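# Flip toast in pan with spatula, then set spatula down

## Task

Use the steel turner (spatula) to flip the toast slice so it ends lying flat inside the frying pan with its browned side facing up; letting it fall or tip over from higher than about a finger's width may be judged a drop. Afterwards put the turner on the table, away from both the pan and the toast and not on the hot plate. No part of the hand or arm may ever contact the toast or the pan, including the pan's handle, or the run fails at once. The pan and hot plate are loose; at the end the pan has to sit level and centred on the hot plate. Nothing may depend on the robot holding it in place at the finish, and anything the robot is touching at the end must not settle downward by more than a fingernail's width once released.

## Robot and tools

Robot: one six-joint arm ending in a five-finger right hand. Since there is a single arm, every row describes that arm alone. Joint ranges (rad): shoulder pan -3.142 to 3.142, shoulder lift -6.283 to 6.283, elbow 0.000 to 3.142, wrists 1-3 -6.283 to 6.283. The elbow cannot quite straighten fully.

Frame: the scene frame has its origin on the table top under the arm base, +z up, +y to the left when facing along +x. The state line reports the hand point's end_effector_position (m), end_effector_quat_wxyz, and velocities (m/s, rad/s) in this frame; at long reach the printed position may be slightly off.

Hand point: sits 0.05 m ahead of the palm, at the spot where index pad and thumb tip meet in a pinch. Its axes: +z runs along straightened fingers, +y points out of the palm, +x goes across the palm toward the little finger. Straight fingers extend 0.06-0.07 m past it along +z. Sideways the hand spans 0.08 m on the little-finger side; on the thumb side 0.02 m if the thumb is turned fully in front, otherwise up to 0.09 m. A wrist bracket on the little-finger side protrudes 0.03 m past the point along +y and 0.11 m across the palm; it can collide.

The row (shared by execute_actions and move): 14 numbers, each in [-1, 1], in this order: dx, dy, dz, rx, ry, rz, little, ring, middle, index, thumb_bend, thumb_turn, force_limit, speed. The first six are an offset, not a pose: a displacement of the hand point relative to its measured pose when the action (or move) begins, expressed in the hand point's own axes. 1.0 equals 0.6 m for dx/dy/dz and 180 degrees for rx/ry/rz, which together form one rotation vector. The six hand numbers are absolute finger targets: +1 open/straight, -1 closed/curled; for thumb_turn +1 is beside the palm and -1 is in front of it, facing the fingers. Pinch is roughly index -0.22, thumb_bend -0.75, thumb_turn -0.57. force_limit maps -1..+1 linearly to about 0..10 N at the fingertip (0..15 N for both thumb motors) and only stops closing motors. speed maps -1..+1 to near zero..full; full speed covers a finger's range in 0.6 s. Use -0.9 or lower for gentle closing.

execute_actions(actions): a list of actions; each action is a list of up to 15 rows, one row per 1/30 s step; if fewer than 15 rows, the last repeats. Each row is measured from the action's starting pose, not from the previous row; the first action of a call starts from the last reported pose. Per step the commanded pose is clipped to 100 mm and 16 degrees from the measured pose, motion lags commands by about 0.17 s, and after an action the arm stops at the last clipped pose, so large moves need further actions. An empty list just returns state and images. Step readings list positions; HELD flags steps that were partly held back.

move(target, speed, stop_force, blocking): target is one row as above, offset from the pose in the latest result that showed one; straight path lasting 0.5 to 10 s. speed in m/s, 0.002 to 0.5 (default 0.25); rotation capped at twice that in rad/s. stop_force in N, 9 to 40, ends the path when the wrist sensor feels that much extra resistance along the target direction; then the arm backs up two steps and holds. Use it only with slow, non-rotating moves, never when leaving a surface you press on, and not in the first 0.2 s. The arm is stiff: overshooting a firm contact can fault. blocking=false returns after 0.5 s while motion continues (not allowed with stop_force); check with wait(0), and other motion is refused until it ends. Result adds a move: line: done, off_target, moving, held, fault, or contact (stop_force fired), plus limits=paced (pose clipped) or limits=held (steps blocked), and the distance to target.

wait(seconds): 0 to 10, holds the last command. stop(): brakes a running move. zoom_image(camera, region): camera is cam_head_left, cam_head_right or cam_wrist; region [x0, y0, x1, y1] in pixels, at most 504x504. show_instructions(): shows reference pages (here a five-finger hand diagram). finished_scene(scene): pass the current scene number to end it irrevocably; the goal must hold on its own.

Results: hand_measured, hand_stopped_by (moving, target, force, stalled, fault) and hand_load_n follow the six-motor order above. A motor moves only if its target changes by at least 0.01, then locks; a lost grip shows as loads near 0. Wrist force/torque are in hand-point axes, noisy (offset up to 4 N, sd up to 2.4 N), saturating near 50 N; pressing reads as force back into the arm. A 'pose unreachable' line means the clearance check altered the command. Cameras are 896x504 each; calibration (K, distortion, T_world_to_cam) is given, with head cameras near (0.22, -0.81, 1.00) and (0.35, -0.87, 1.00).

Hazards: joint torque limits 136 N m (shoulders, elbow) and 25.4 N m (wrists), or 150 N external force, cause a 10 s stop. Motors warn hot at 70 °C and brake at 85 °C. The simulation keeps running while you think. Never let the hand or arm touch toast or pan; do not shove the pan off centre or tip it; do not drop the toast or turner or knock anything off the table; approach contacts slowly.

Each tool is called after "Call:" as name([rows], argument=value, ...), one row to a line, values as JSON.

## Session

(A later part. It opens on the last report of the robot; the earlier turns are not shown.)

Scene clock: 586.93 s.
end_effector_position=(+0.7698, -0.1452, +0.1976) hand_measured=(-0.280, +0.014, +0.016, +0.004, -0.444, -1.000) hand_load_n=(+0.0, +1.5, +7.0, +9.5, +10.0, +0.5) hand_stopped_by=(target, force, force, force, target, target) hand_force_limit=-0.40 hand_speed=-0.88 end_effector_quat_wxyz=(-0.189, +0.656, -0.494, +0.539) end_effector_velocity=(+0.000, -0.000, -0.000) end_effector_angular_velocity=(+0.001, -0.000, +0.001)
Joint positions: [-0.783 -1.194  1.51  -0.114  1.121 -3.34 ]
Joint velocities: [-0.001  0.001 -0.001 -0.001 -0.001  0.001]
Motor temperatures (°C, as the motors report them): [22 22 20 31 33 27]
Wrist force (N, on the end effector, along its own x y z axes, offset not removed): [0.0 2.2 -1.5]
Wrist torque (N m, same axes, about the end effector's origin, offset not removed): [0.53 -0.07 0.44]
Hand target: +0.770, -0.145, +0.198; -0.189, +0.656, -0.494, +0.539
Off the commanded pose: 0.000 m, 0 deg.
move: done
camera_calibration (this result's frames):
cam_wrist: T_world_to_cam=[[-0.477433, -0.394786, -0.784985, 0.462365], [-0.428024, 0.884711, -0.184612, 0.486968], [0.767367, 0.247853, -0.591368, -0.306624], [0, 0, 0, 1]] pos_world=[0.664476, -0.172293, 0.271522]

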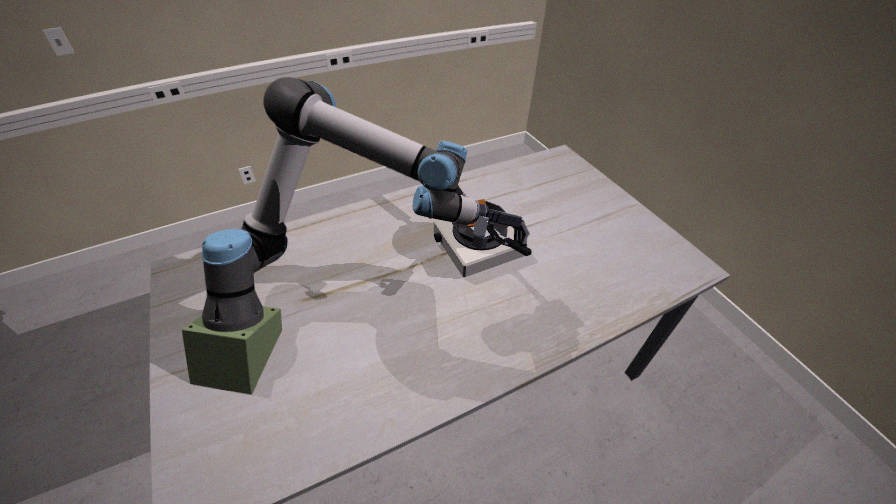

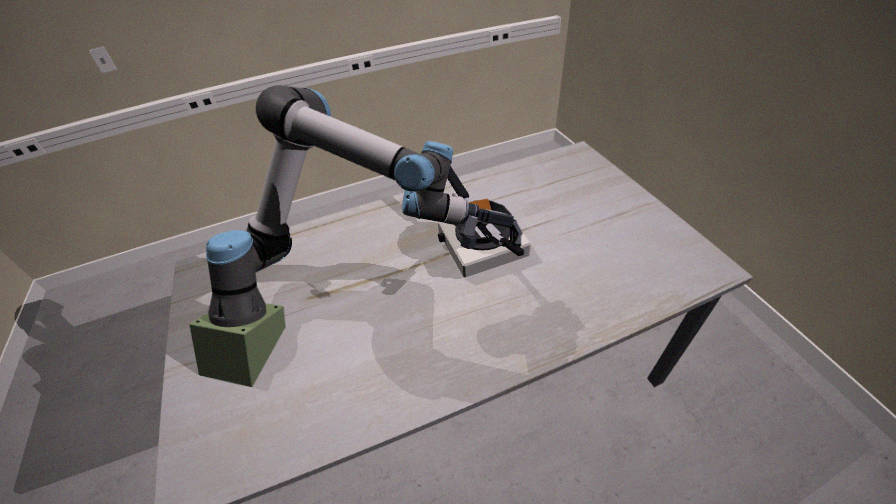

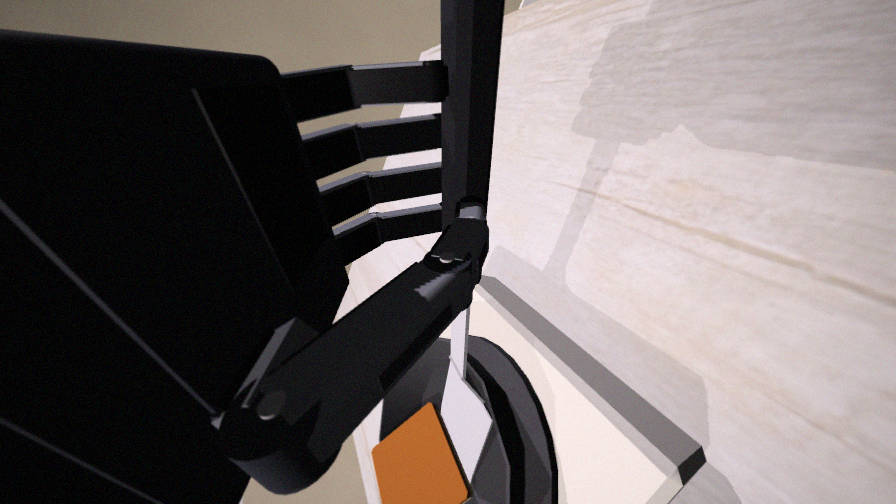

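Call:
move(target=[-0.0402, 0.0012, 0.0012, 0.0002, -0.0055, 0.0127, -0.28, -0.3, -0.35, -0.35, -0.45, -1, -0.4, -0.88], speed=0.03)

Call:
move(target=[-0.0377, 0.0133, 0.0064, 0.0004, -0.0111, 0.0255, -0.28, -0.3, -0.35, -0.35, -0.45, -1, -0.4, -0.88], speed=0.03)

Call:
zoom_image(camera="cam_wrist", region=[360, 300, 564, 504])

Call:
zoom_image(camera="cam_head_right", region=[440, 170, 550, 270])

Scene clock: 623.63 s.
end_effector_position=(+0.7718, -0.1253, +0.1844) hand_measured=(-0.280, +0.014, +0.016, +0.004, -0.444, -1.000) hand_load_n=(+0.0, +1.5, +7.0, +8.5, +11.0, +0.0) hand_stopped_by=(target, force, force, force, target, target) hand_force_limit=-0.40 hand_speed=-0.88 end_effector_quat_wxyz=(-0.204, +0.651, -0.505, +0.529) end_effector_velocity=(+0.001, +0.002, -0.001) end_effector_angular_velocity=(+0.001, -0.002, +0.003)
Joint positions: [-0.753 -1.197  1.526 -0.127  1.134 -3.295]
Joint velocities: [ 0.003 -0.    -0.    -0.003  0.001  0.002]
Motor temperatures (°C, as the motors report them): [22 22 20 31 33 27]
Wrist force (N, on the end effector, along its own x y z axes, offset not removed): [0.4 1.3 3.0]
Wrist torque (N m, same axes, about the end effector's origin, offset not removed): [0.14 -0.16 0.34]
Hand target: +0.772, -0.125, +0.184; -0.205, +0.651, -0.505, +0.529
Off the commanded pose: 0.000 m, 0 deg.
move: done
camera_calibration (this result's frames):
cam_wrist: T_world_to_cam=[[-0.474118, -0.360559, -0.803249, 0.465847], [-0.427255, 0.891908, -0.148169, 0.461337], [0.769847, 0.272943, -0.576921, -0.32233], [0, 0, 0, 1]] pos_world=[0.66612, -0.155527, 0.256588]

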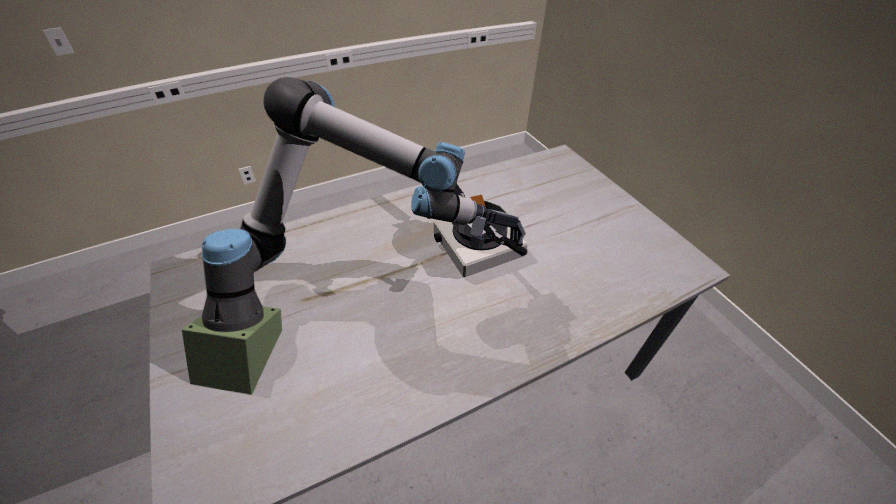

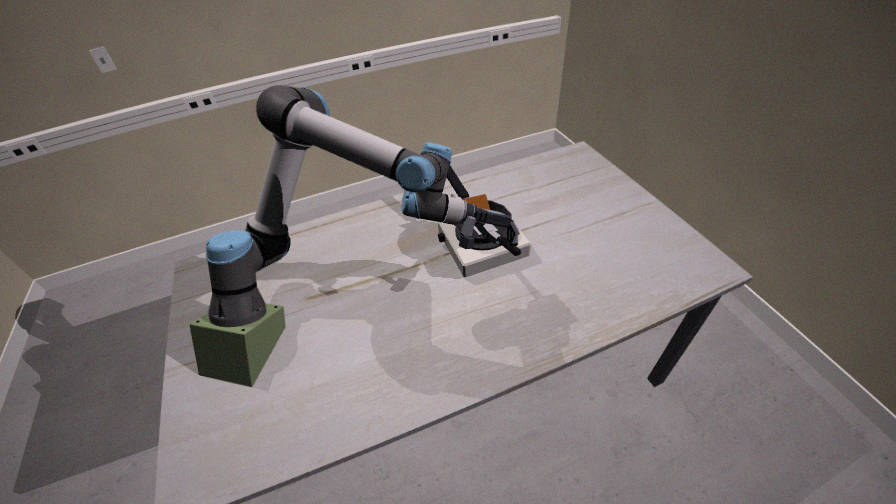

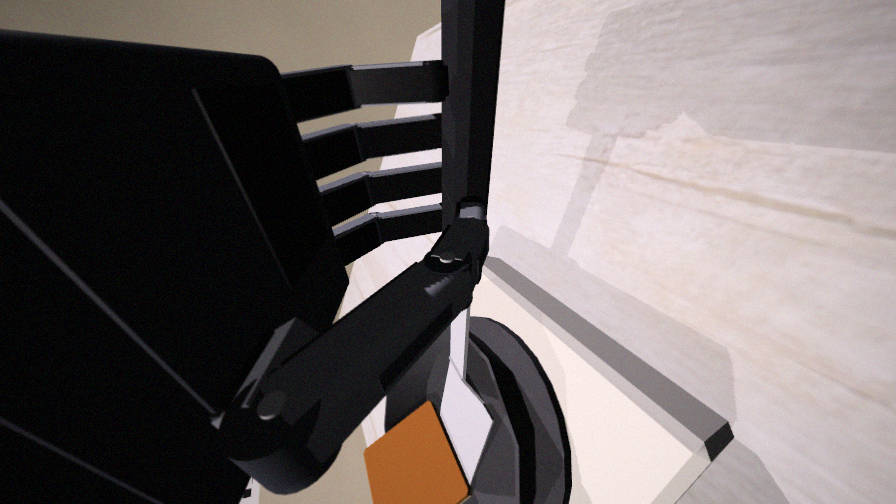

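Scene clock: 625.37 s.
end_effector_position=(+0.7733, -0.1099, +0.1658) hand_measured=(-0.280, +0.014, +0.016, +0.004, -0.444, -1.000) hand_load_n=(+0.0, +1.5, +7.0, +8.5, +11.5, +0.5) hand_stopped_by=(target, force, force, force, target, target) hand_force_limit=-0.40 hand_speed=-0.88 end_effector_quat_wxyz=(-0.234, +0.639, -0.526, +0.510) end_effector_velocity=(+0.000, +0.001, -0.001) end_effector_angular_velocity=(+0.007, -0.001, -0.000)
Joint positions: [-0.735 -1.184  1.541 -0.154  1.116 -3.213]
Joint velocities: [ 0.001  0.001  0.    -0.002 -0.001  0.007]
Motor temperatures (°C, as the motors report them): [22 22 20 31 33 27]
Wrist force (N, on the end effector, along its own x y z axes, offset not removed): [-0.2 1.9 -1.3]
Wrist torque (N m, same axes, about the end effector's origin, offset not removed): [0.40 0.18 0.28]
Hand target: +0.773, -0.110, +0.166; -0.235, +0.639, -0.526, +0.510
Off the commanded pose: 0.000 m, 0 deg.
move: done
camera_calibration (this result's frames):
cam_wrist: T_world_to_cam=[[-0.467285, -0.289718, -0.835289, 0.465032], [-0.426311, 0.901528, -0.0742025, 0.433586], [0.774534, 0.321419, -0.544781, -0.342007], [0, 0, 0, 1]] pos_world=[0.667041, -0.146234, 0.23429]

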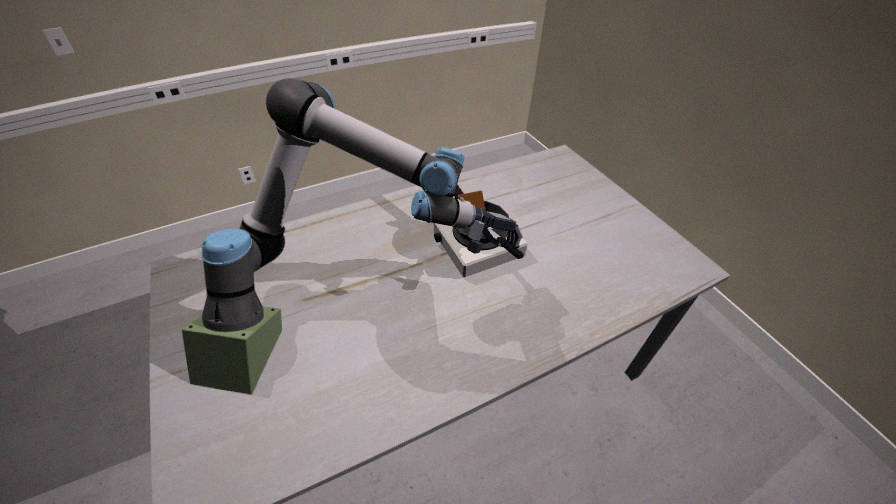

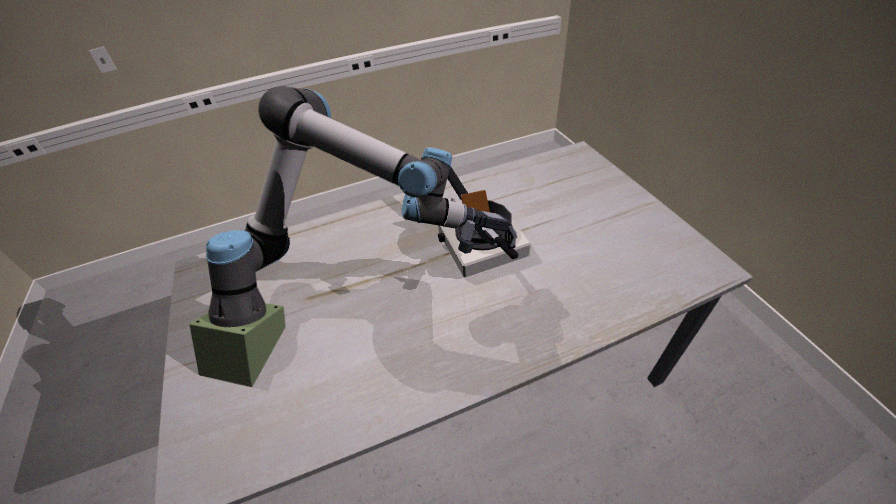

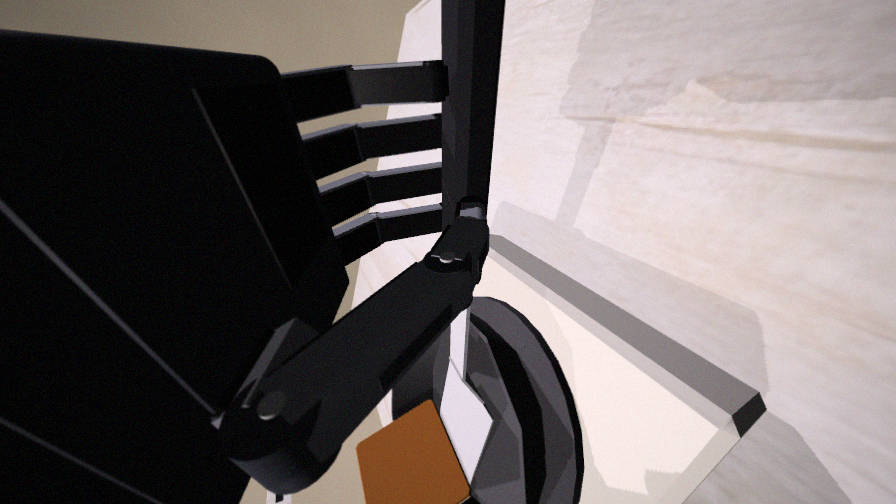

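Region (360, 300, 564, 504) of cam_wrist's 896x504 image, scaled by 2.471, with more detail than that image has.

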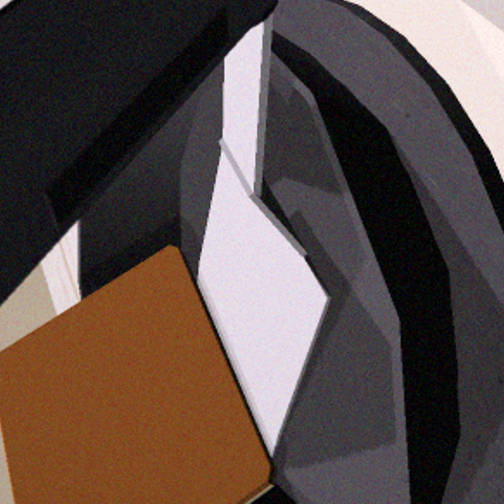

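Region (440, 170, 550, 270) of cam_head_right's 896x504 image, scaled by 4.582, with more detail than that image has; it fills the top 458 rows of this view, and the rest is white.

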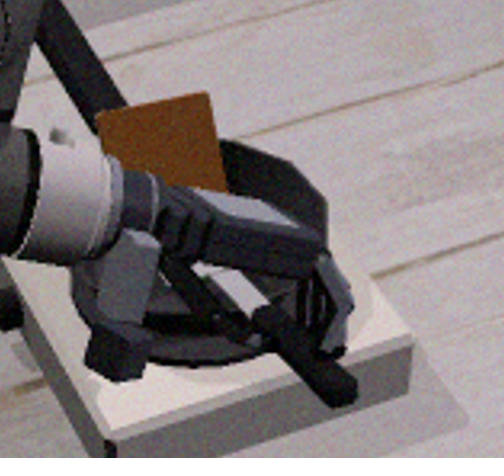

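Call:
execute_actions(actions=[])

Scene clock: 633.13 s.
end_effector_position=(+0.7733, -0.1098, +0.1657) hand_measured=(-0.280, +0.014, +0.016, +0.004, -0.444, -1.000) hand_load_n=(+0.0, +1.5, +7.0, +8.5, +11.5, +0.5) hand_stopped_by=(target, force, force, force, target, target) hand_force_limit=-0.40 hand_speed=-0.88 end_effector_quat_wxyz=(-0.235, +0.639, -0.526, +0.510) end_effector_velocity=(-0.000, -0.001, -0.000) end_effector_angular_velocity=(-0.001, +0.000, -0.001)
Joint positions: [-0.735 -1.184  1.541 -0.154  1.116 -3.212]
Joint velocities: [-0.001  0.     0.001  0.     0.001 -0.001]
Motor temperatures (°C, as the motors report them): [22 22 20 31 33 27]
Wrist force (N, on the end effector, along its own x y z axes, offset not removed): [0.8 1.5 0.4]
Wrist torque (N m, same axes, about the end effector's origin, offset not removed): [0.26 0.10 0.41]
Hand target: +0.773, -0.110, +0.166; -0.235, +0.639, -0.526, +0.510
Off the commanded pose: 0.000 m, 0 deg.
camera_calibration (this result's frames):
cam_wrist: T_world_to_cam=[[-0.467224, -0.289232, -0.835492, 0.465001], [-0.426306, 0.901571, -0.0737088, 0.43341], [0.774574, 0.321737, -0.544537, -0.342152], [0, 0, 0, 1]] pos_world=[0.667047, -0.146173, 0.234136]

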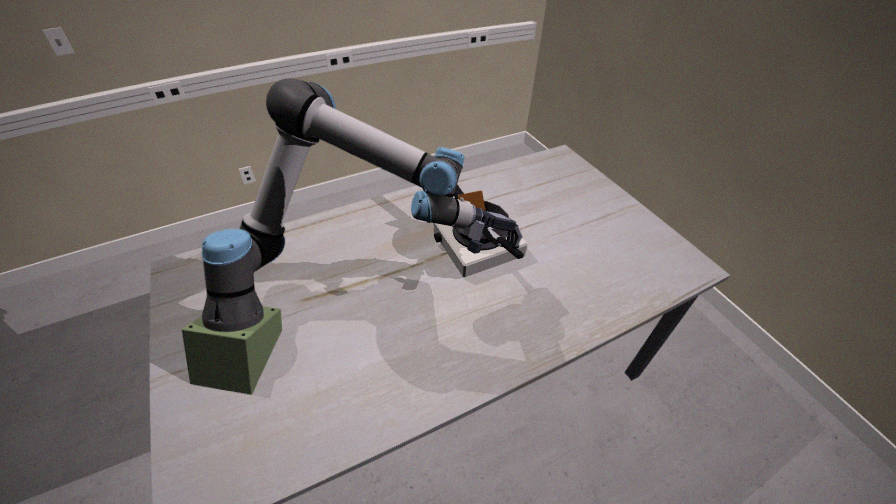

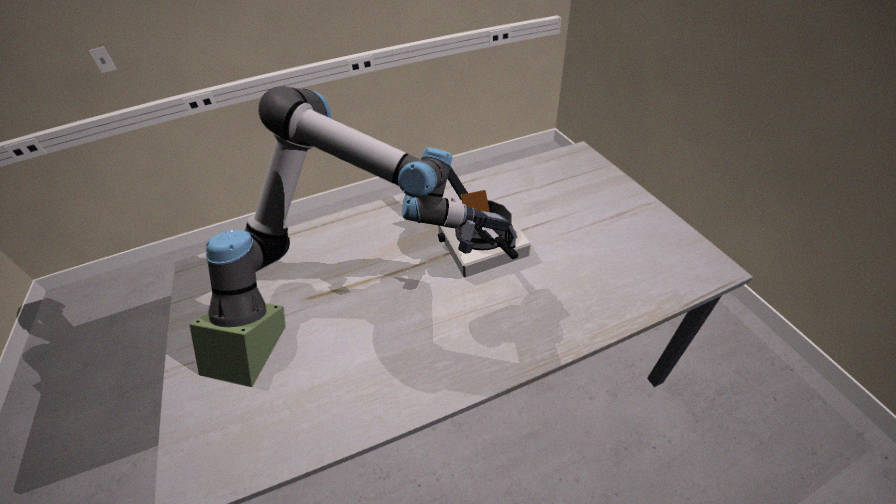

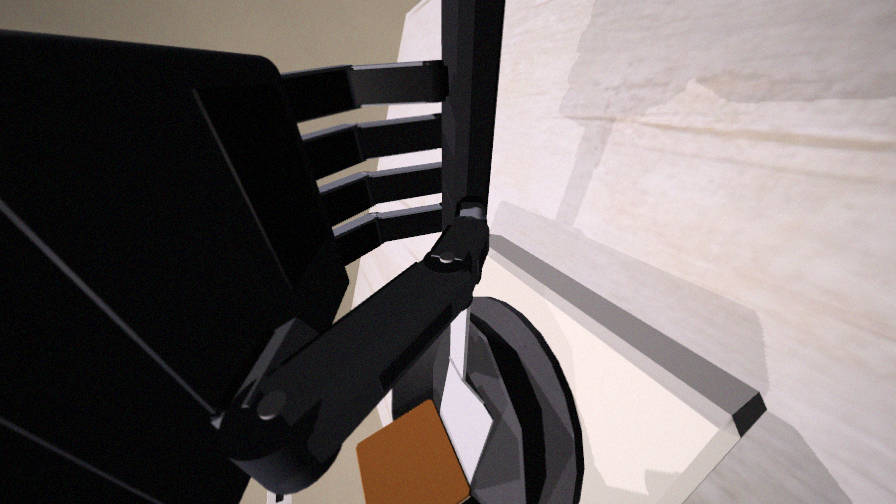

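Call:
zoom_image(camera="cam_wrist", region=[340, 280, 600, 504])

Call:
zoom_image(camera="cam_head_right", region=[430, 160, 550, 280])

Region (340, 280, 600, 504) of cam_wrist's 896x504 image, scaled by 1.938, with more detail than that image has; it fills the top 434 rows of this view, and the rest is white.

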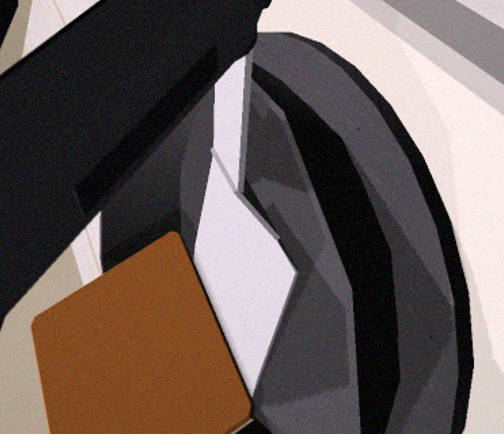

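Region (430, 160, 550, 280) of cam_head_right's 896x504 image, scaled by 4.200, with more detail than that image has.

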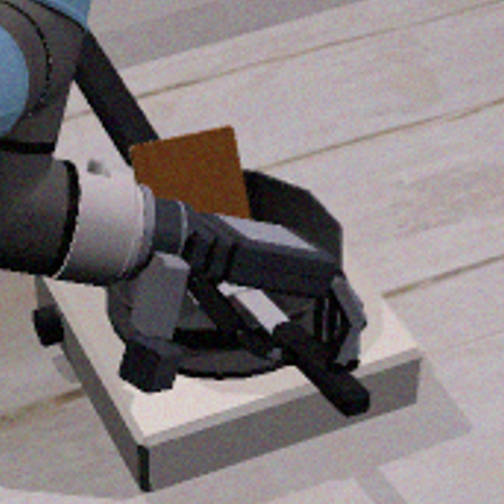

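Call:
move(target=[-0.0061,-0.0025,-0.0010,0,0,0,-0.28,-0.3,-0.35,-0.35,-0.45,-1,-0.4,-0.88], speed=0.005)

Call:
zoom_image(camera="cam_wrist", region=[340, 280, 600, 504])

Scene clock: 640.73 s.
end_effector_position=(+0.7736, -0.1059, +0.1657) hand_measured=(-0.280, +0.014, +0.016, +0.004, -0.444, -1.000) hand_load_n=(+0.0, +1.5, +7.0, +8.5, +11.5, +0.5) hand_stopped_by=(target, force, force, force, target, target) hand_force_limit=-0.40 hand_speed=-0.88 end_effector_quat_wxyz=(-0.235, +0.639, -0.526, +0.510) end_effector_velocity=(-0.000, +0.001, +0.000) end_effector_angular_velocity=(-0.002, +0.000, -0.000)
Joint positions: [-0.729 -1.188  1.542 -0.152  1.122 -3.211]
Joint velocities: [ 0.001 -0.002  0.     0.002  0.002 -0.002]
Motor temperatures (°C, as the motors report them): [22 22 20 31 33 27]
Wrist force (N, on the end effector, along its own x y z axes, offset not removed): [3.5 0.8 -0.2]
Wrist torque (N m, same axes, about the end effector's origin, offset not removed): [0.14 -0.43 0.52]
Hand target: +0.774, -0.106, +0.166; -0.235, +0.639, -0.526, +0.510
Off the commanded pose: 0.000 m, 0 deg.
move: done
camera_calibration (this result's frames):
cam_wrist: T_world_to_cam=[[-0.467221, -0.289229, -0.835495, 0.466306], [-0.426308, 0.90157, -0.0737055, 0.430042], [0.774575, 0.321741, -0.544533, -0.343701], [0, 0, 0, 1]] pos_world=[0.66742, -0.142261, 0.234136]

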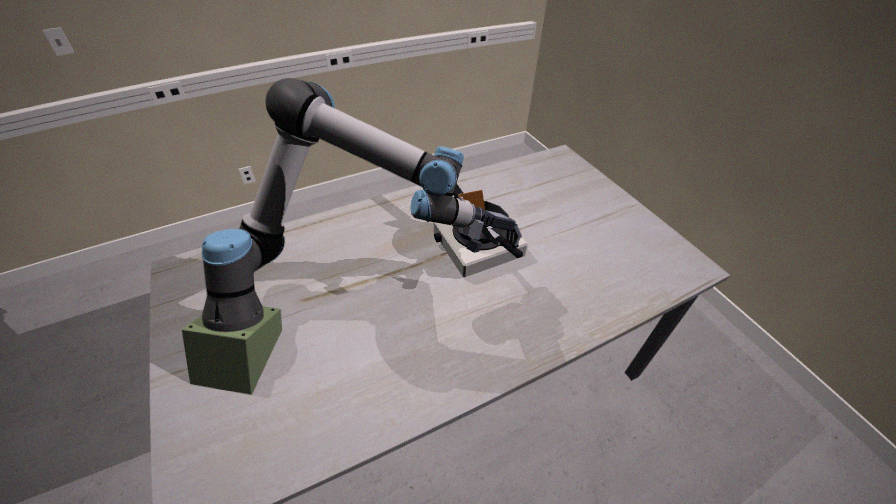

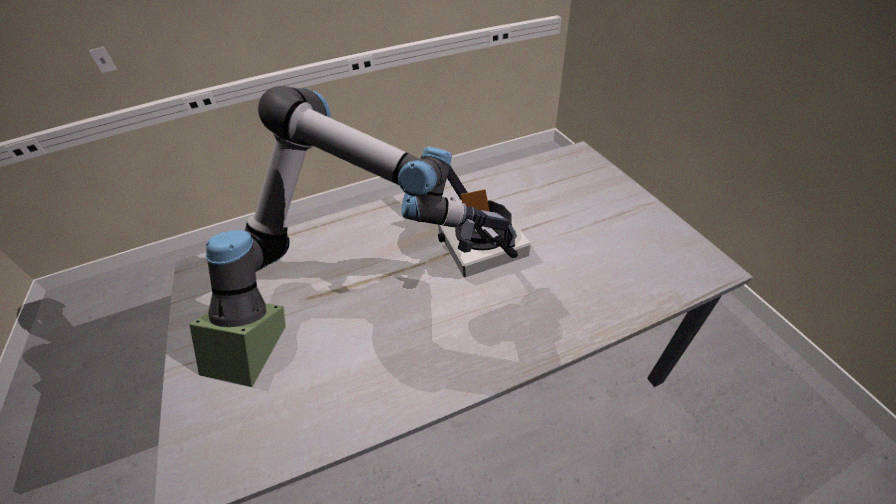

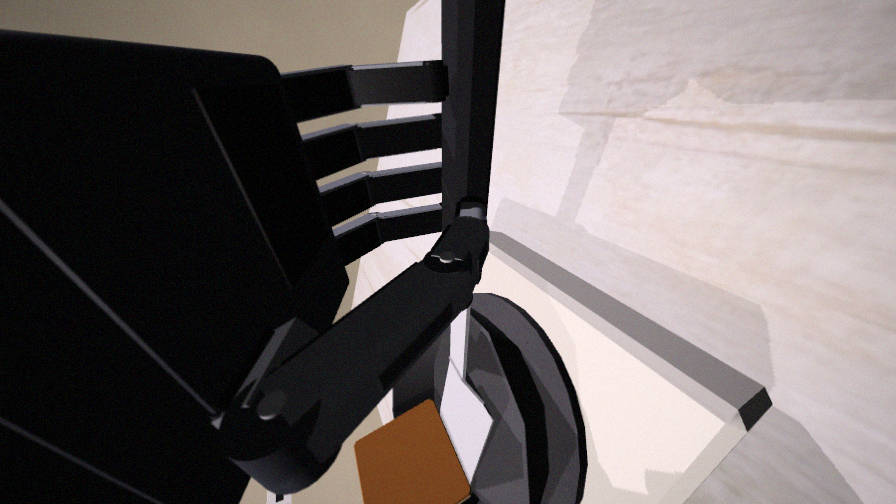

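Region (340, 280, 600, 504) of cam_wrist's 896x504 image, scaled by 1.938, with more detail than that image has; it fills the top 434 rows of this view, and the rest is white.

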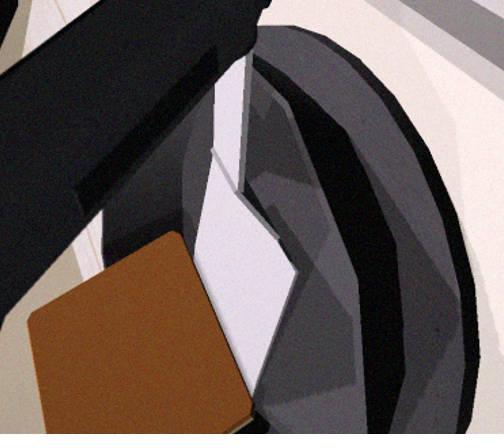

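Call:
move(target=[-0.0054,-0.0039,-0.0016,0,0,0,-0.28,-0.3,-0.35,-0.35,-0.45,-1,-0.4,-0.88], speed=0.005)

Call:
zoom_image(camera="cam_wrist", region=[340, 280, 600, 504])

Call:
zoom_image(camera="cam_head_right", region=[430, 160, 550, 280])

Scene clock: 644.87 s.
end_effector_position=(+0.7740, -0.1020, +0.1667) hand_measured=(-0.280, +0.014, +0.016, +0.004, -0.444, -1.000) hand_load_n=(+0.0, +1.5, +7.0, +8.5, +11.5, +0.5) hand_stopped_by=(target, force, force, force, target, target) hand_force_limit=-0.40 hand_speed=-0.88 end_effector_quat_wxyz=(-0.235, +0.639, -0.526, +0.510) end_effector_velocity=(-0.001, +0.000, -0.000) end_effector_angular_velocity=(+0.001, +0.001, -0.001)
Joint positions: [-0.724 -1.192  1.542 -0.148  1.127 -3.21 ]
Joint velocities: [ 0.001 -0.001  0.001  0.002  0.001  0.   ]
Motor temperatures (°C, as the motors report them): [22 22 20 31 33 27]
Wrist force (N, on the end effector, along its own x y z axes, offset not removed): [0.5 0.6 -1.2]
Wrist torque (N m, same axes, about the end effector's origin, offset not removed): [0.15 0.05 0.28]
Hand target: +0.774, -0.102, +0.167; -0.235, +0.639, -0.526, +0.510
Off the commanded pose: 0.000 m, 0 deg.
move: done
camera_calibration (this result's frames):
cam_wrist: T_world_to_cam=[[-0.467225, -0.289221, -0.835495, 0.468436], [-0.426308, 0.901571, -0.0736943, 0.426758], [0.774572, 0.321746, -0.544534, -0.34471], [0, 0, 0, 1]] pos_world=[0.667798, -0.138362, 0.235119]

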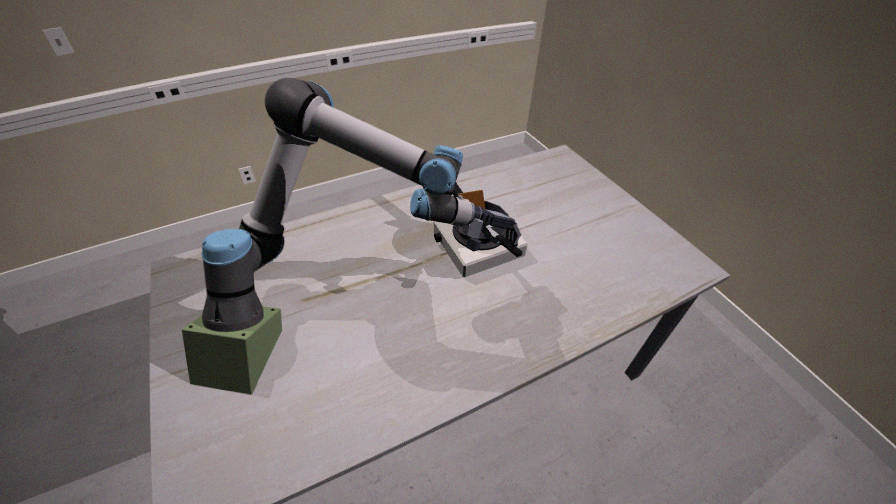

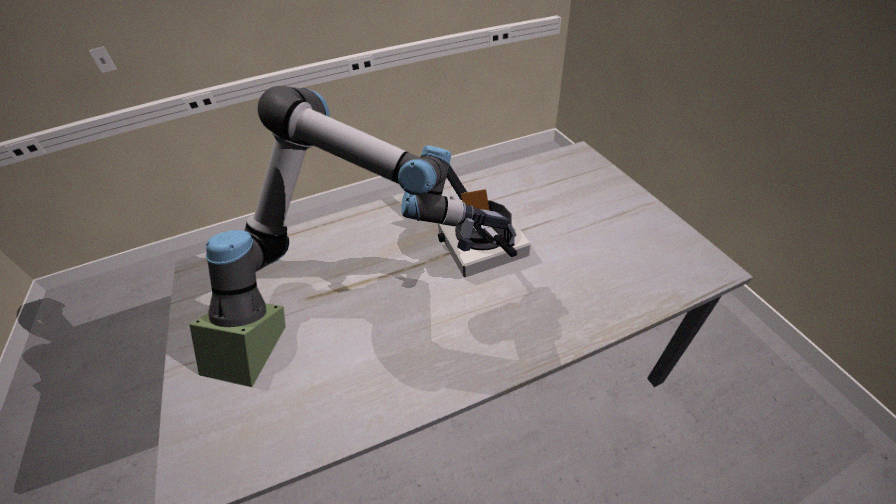

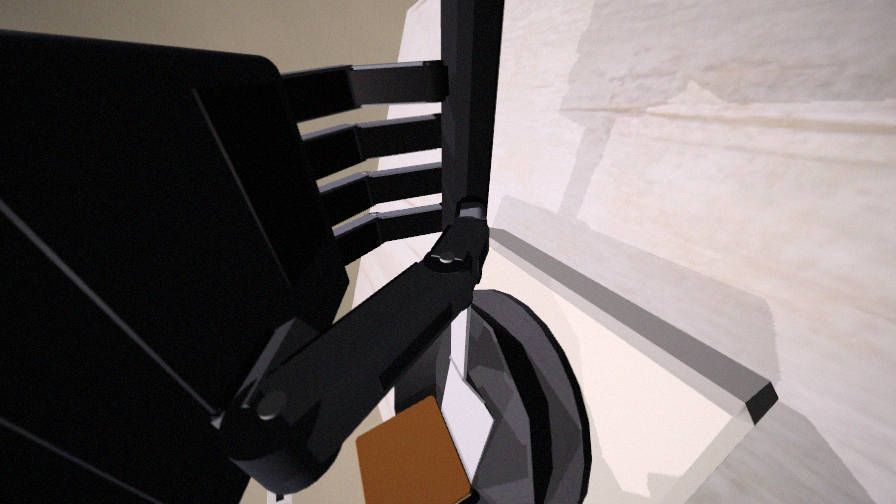

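Region (340, 280, 600, 504) of cam_wrist's 896x504 image, scaled by 1.938, with more detail than that image has; it fills the top 434 rows of this view, and the rest is white.

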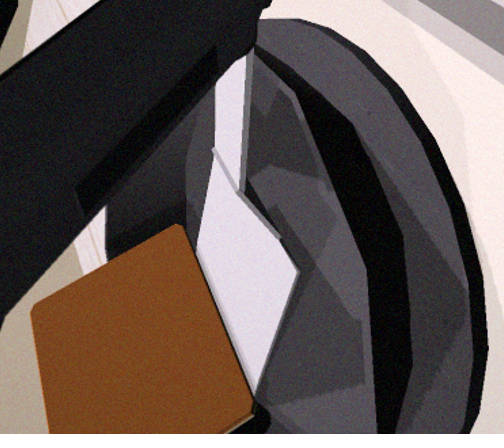

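Region (430, 160, 550, 280) of cam_head_right's 896x504 image, scaled by 4.200, with more detail than that image has.

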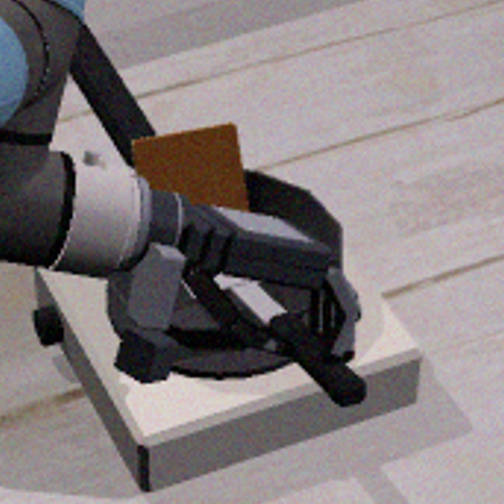

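Call:
move(target=[0.0243,0.0027,0.0008,0.00005,-0.0011,0.0025,-0.28,-0.3,-0.35,-0.35,-0.45,-1,-0.4,-0.88], speed=0.008)

Call:
zoom_image(camera="cam_wrist", region=[340, 280, 600, 504])

Call:
zoom_image(camera="cam_head_right", region=[430, 160, 550, 280])

Scene clock: 654.43 s.
end_effector_position=(+0.7727, -0.1158, +0.1710) hand_measured=(-0.280, +0.014, +0.016, +0.004, -0.444, -1.000) hand_load_n=(+0.0, +1.5, +7.0, +8.5, +11.0, +0.5) hand_stopped_by=(target, force, force, force, target, target) hand_force_limit=-0.40 hand_speed=-0.88 end_effector_quat_wxyz=(-0.238, +0.638, -0.528, +0.508) end_effector_velocity=(+0.000, -0.000, +0.000) end_effector_angular_velocity=(+0.003, -0.001, +0.000)
Joint positions: [-0.751 -1.182  1.534 -0.147  1.097 -3.208]
Joint velocities: [-0.001  0.001 -0.001 -0.    -0.002  0.003]
Motor temperatures (°C, as the motors report them): [22 22 20 31 33 27]
Wrist force (N, on the end effector, along its own x y z axes, offset not removed): [1.3 2.7 0.1]
Wrist torque (N m, same axes, about the end effector's origin, offset not removed): [0.34 -0.05 0.27]
Hand target: +0.773, -0.116, +0.171; -0.238, +0.638, -0.528, +0.508
Off the commanded pose: 0.000 m, 0 deg.
move: done
camera_calibration (this result's frames):
cam_wrist: T_world_to_cam=[[-0.466524, -0.282167, -0.838294, 0.468165], [-0.426283, 0.902148, -0.0664272, 0.437794], [0.775009, 0.326361, -0.541156, -0.337251], [0, 0, 0, 1]] pos_world=[0.666407, -0.152788, 0.239036]

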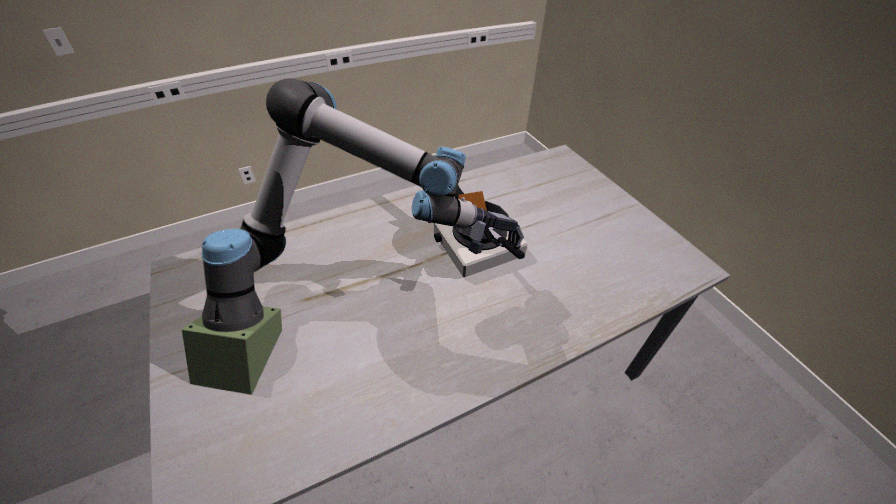

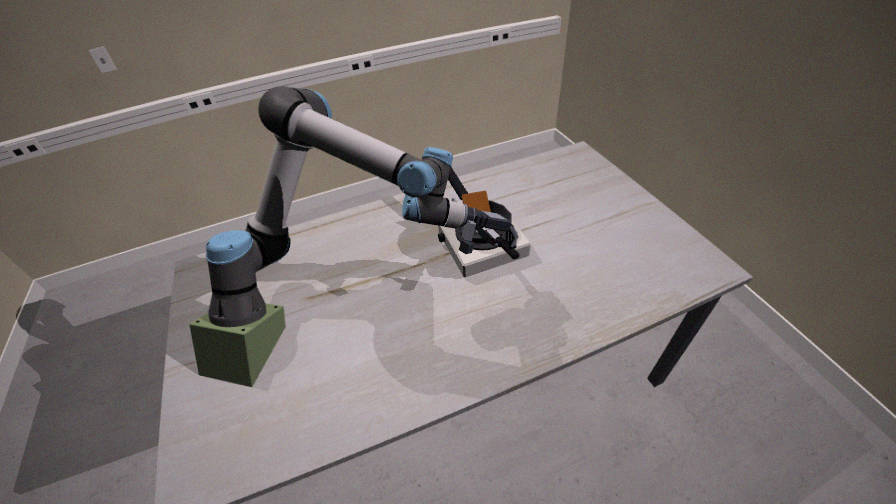

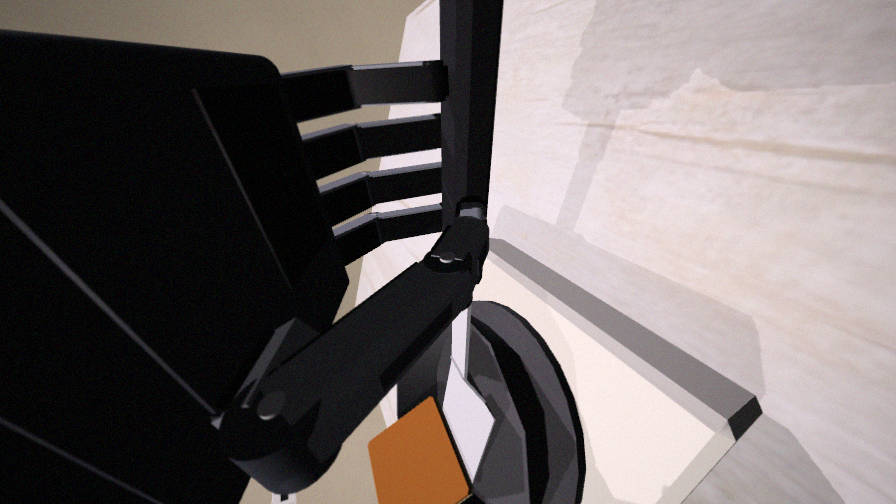

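Region (340, 280, 600, 504) of cam_wrist's 896x504 image, scaled by 1.938, with more detail than that image has; it fills the top 434 rows of this view, and the rest is white.

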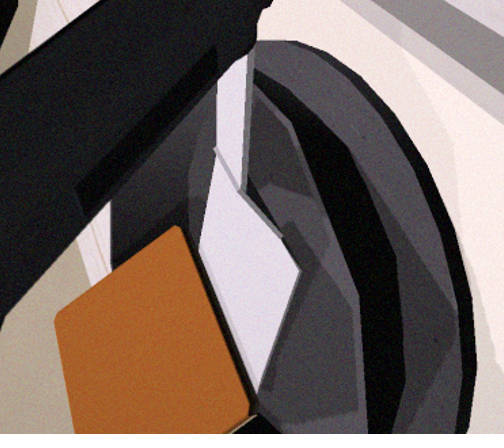

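Region (430, 160, 550, 280) of cam_head_right's 896x504 image, scaled by 4.200, with more detail than that image has.

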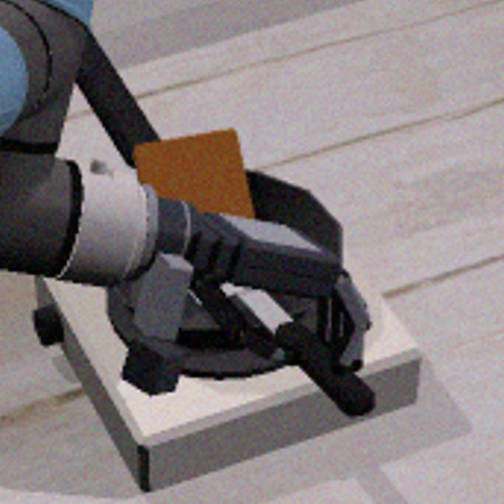

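Call:
move(target=[0.0243,0.0027,0.0008,0.00005,-0.0011,0.0025,-0.28,-0.3,-0.35,-0.35,-0.45,-1,-0.4,-0.88], speed=0.008)

Call:
zoom_image(camera="cam_wrist", region=[340, 280, 600, 504])

Call:
zoom_image(camera="cam_head_right", region=[430, 160, 550, 280])

Scene clock: 658.37 s.
end_effector_position=(+0.7713, -0.1297, +0.1752) hand_measured=(-0.280, +0.014, +0.016, +0.004, -0.444, -1.000) hand_load_n=(+0.0, +1.5, +7.0, +8.5, +11.0, +0.5) hand_stopped_by=(target, force, force, force, target, target) hand_force_limit=-0.40 hand_speed=-0.88 end_effector_quat_wxyz=(-0.240, +0.637, -0.530, +0.506) end_effector_velocity=(-0.000, -0.001, +0.001) end_effector_angular_velocity=(+0.002, -0.000, -0.001)
Joint positions: [-0.778 -1.171  1.524 -0.145  1.067 -3.207]
Joint velocities: [-0.003  0.001 -0.002  0.002 -0.003  0.001]
Motor temperatures (°C, as the motors report them): [22 22 20 31 33 27]
Wrist force (N, on the end effector, along its own x y z axes, offset not removed): [0.9 1.3 -0.9]
Wrist torque (N m, same axes, about the end effector's origin, offset not removed): [0.19 -0.01 0.15]
Hand target: +0.771, -0.130, +0.175; -0.241, +0.636, -0.531, +0.506
Off the commanded pose: 0.000 m, 0 deg.
move: done
camera_calibration (this result's frames):
cam_wrist: T_world_to_cam=[[-0.46582, -0.27509, -0.841034, 0.467996], [-0.426263, 0.902663, -0.0591553, 0.448802], [0.775443, 0.330946, -0.537739, -0.329751], [0, 0, 0, 1]] pos_world=[0.665013, -0.167246, 0.242829]

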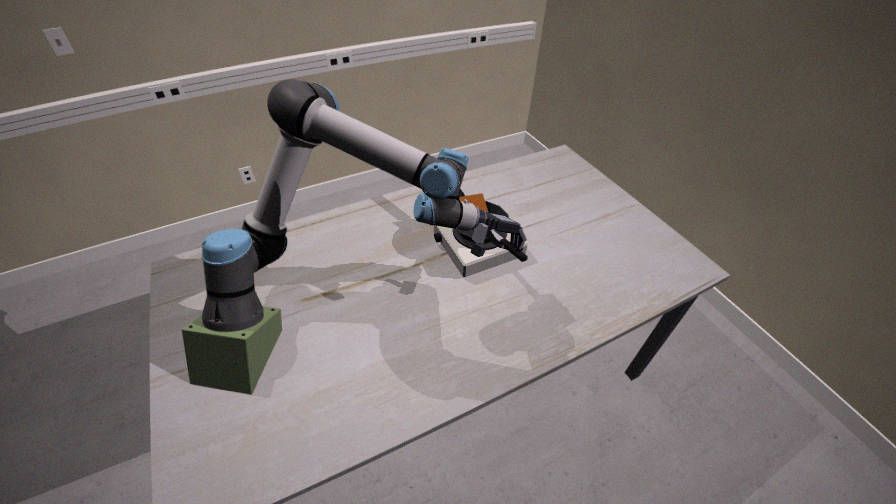

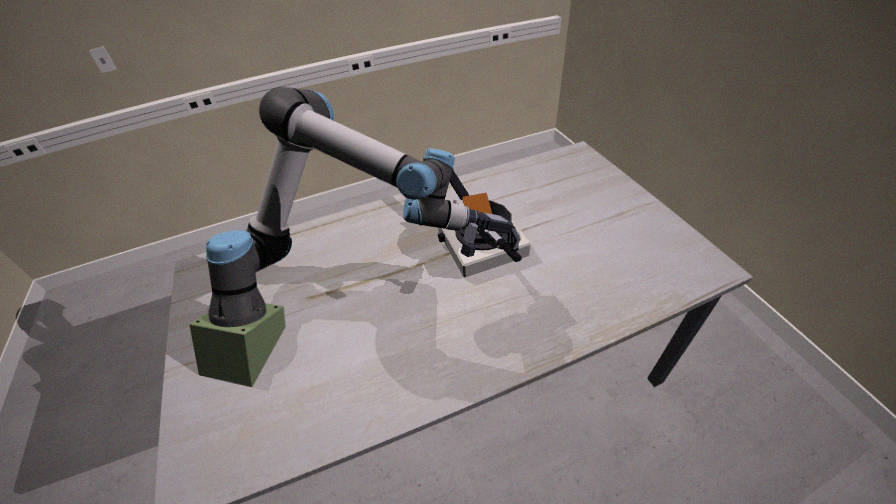

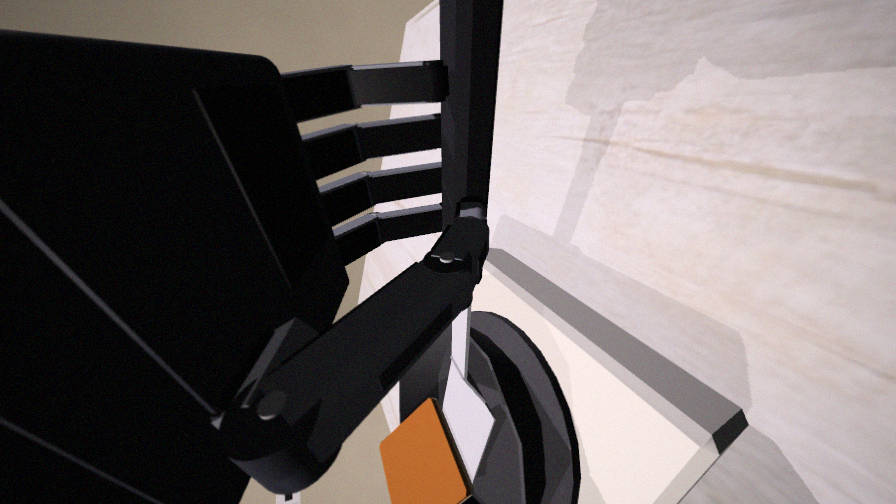

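Region (340, 280, 600, 504) of cam_wrist's 896x504 image, scaled by 1.938, with more detail than that image has; it fills the top 434 rows of this view, and the rest is white.

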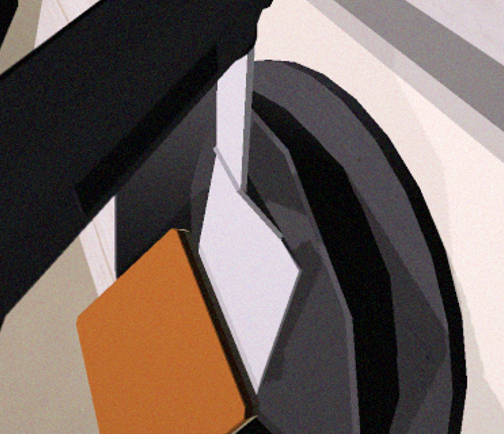

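Region (430, 160, 550, 280) of cam_head_right's 896x504 image, scaled by 4.200, with more detail than that image has.

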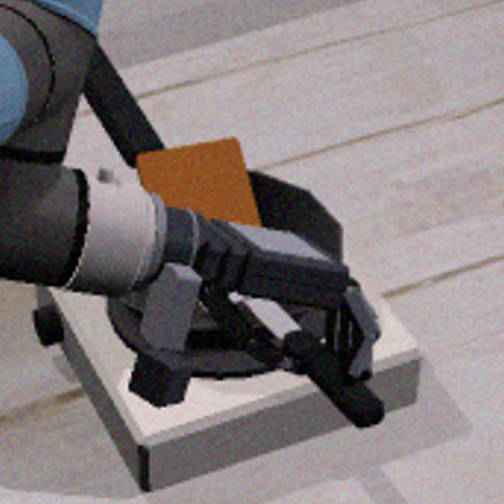

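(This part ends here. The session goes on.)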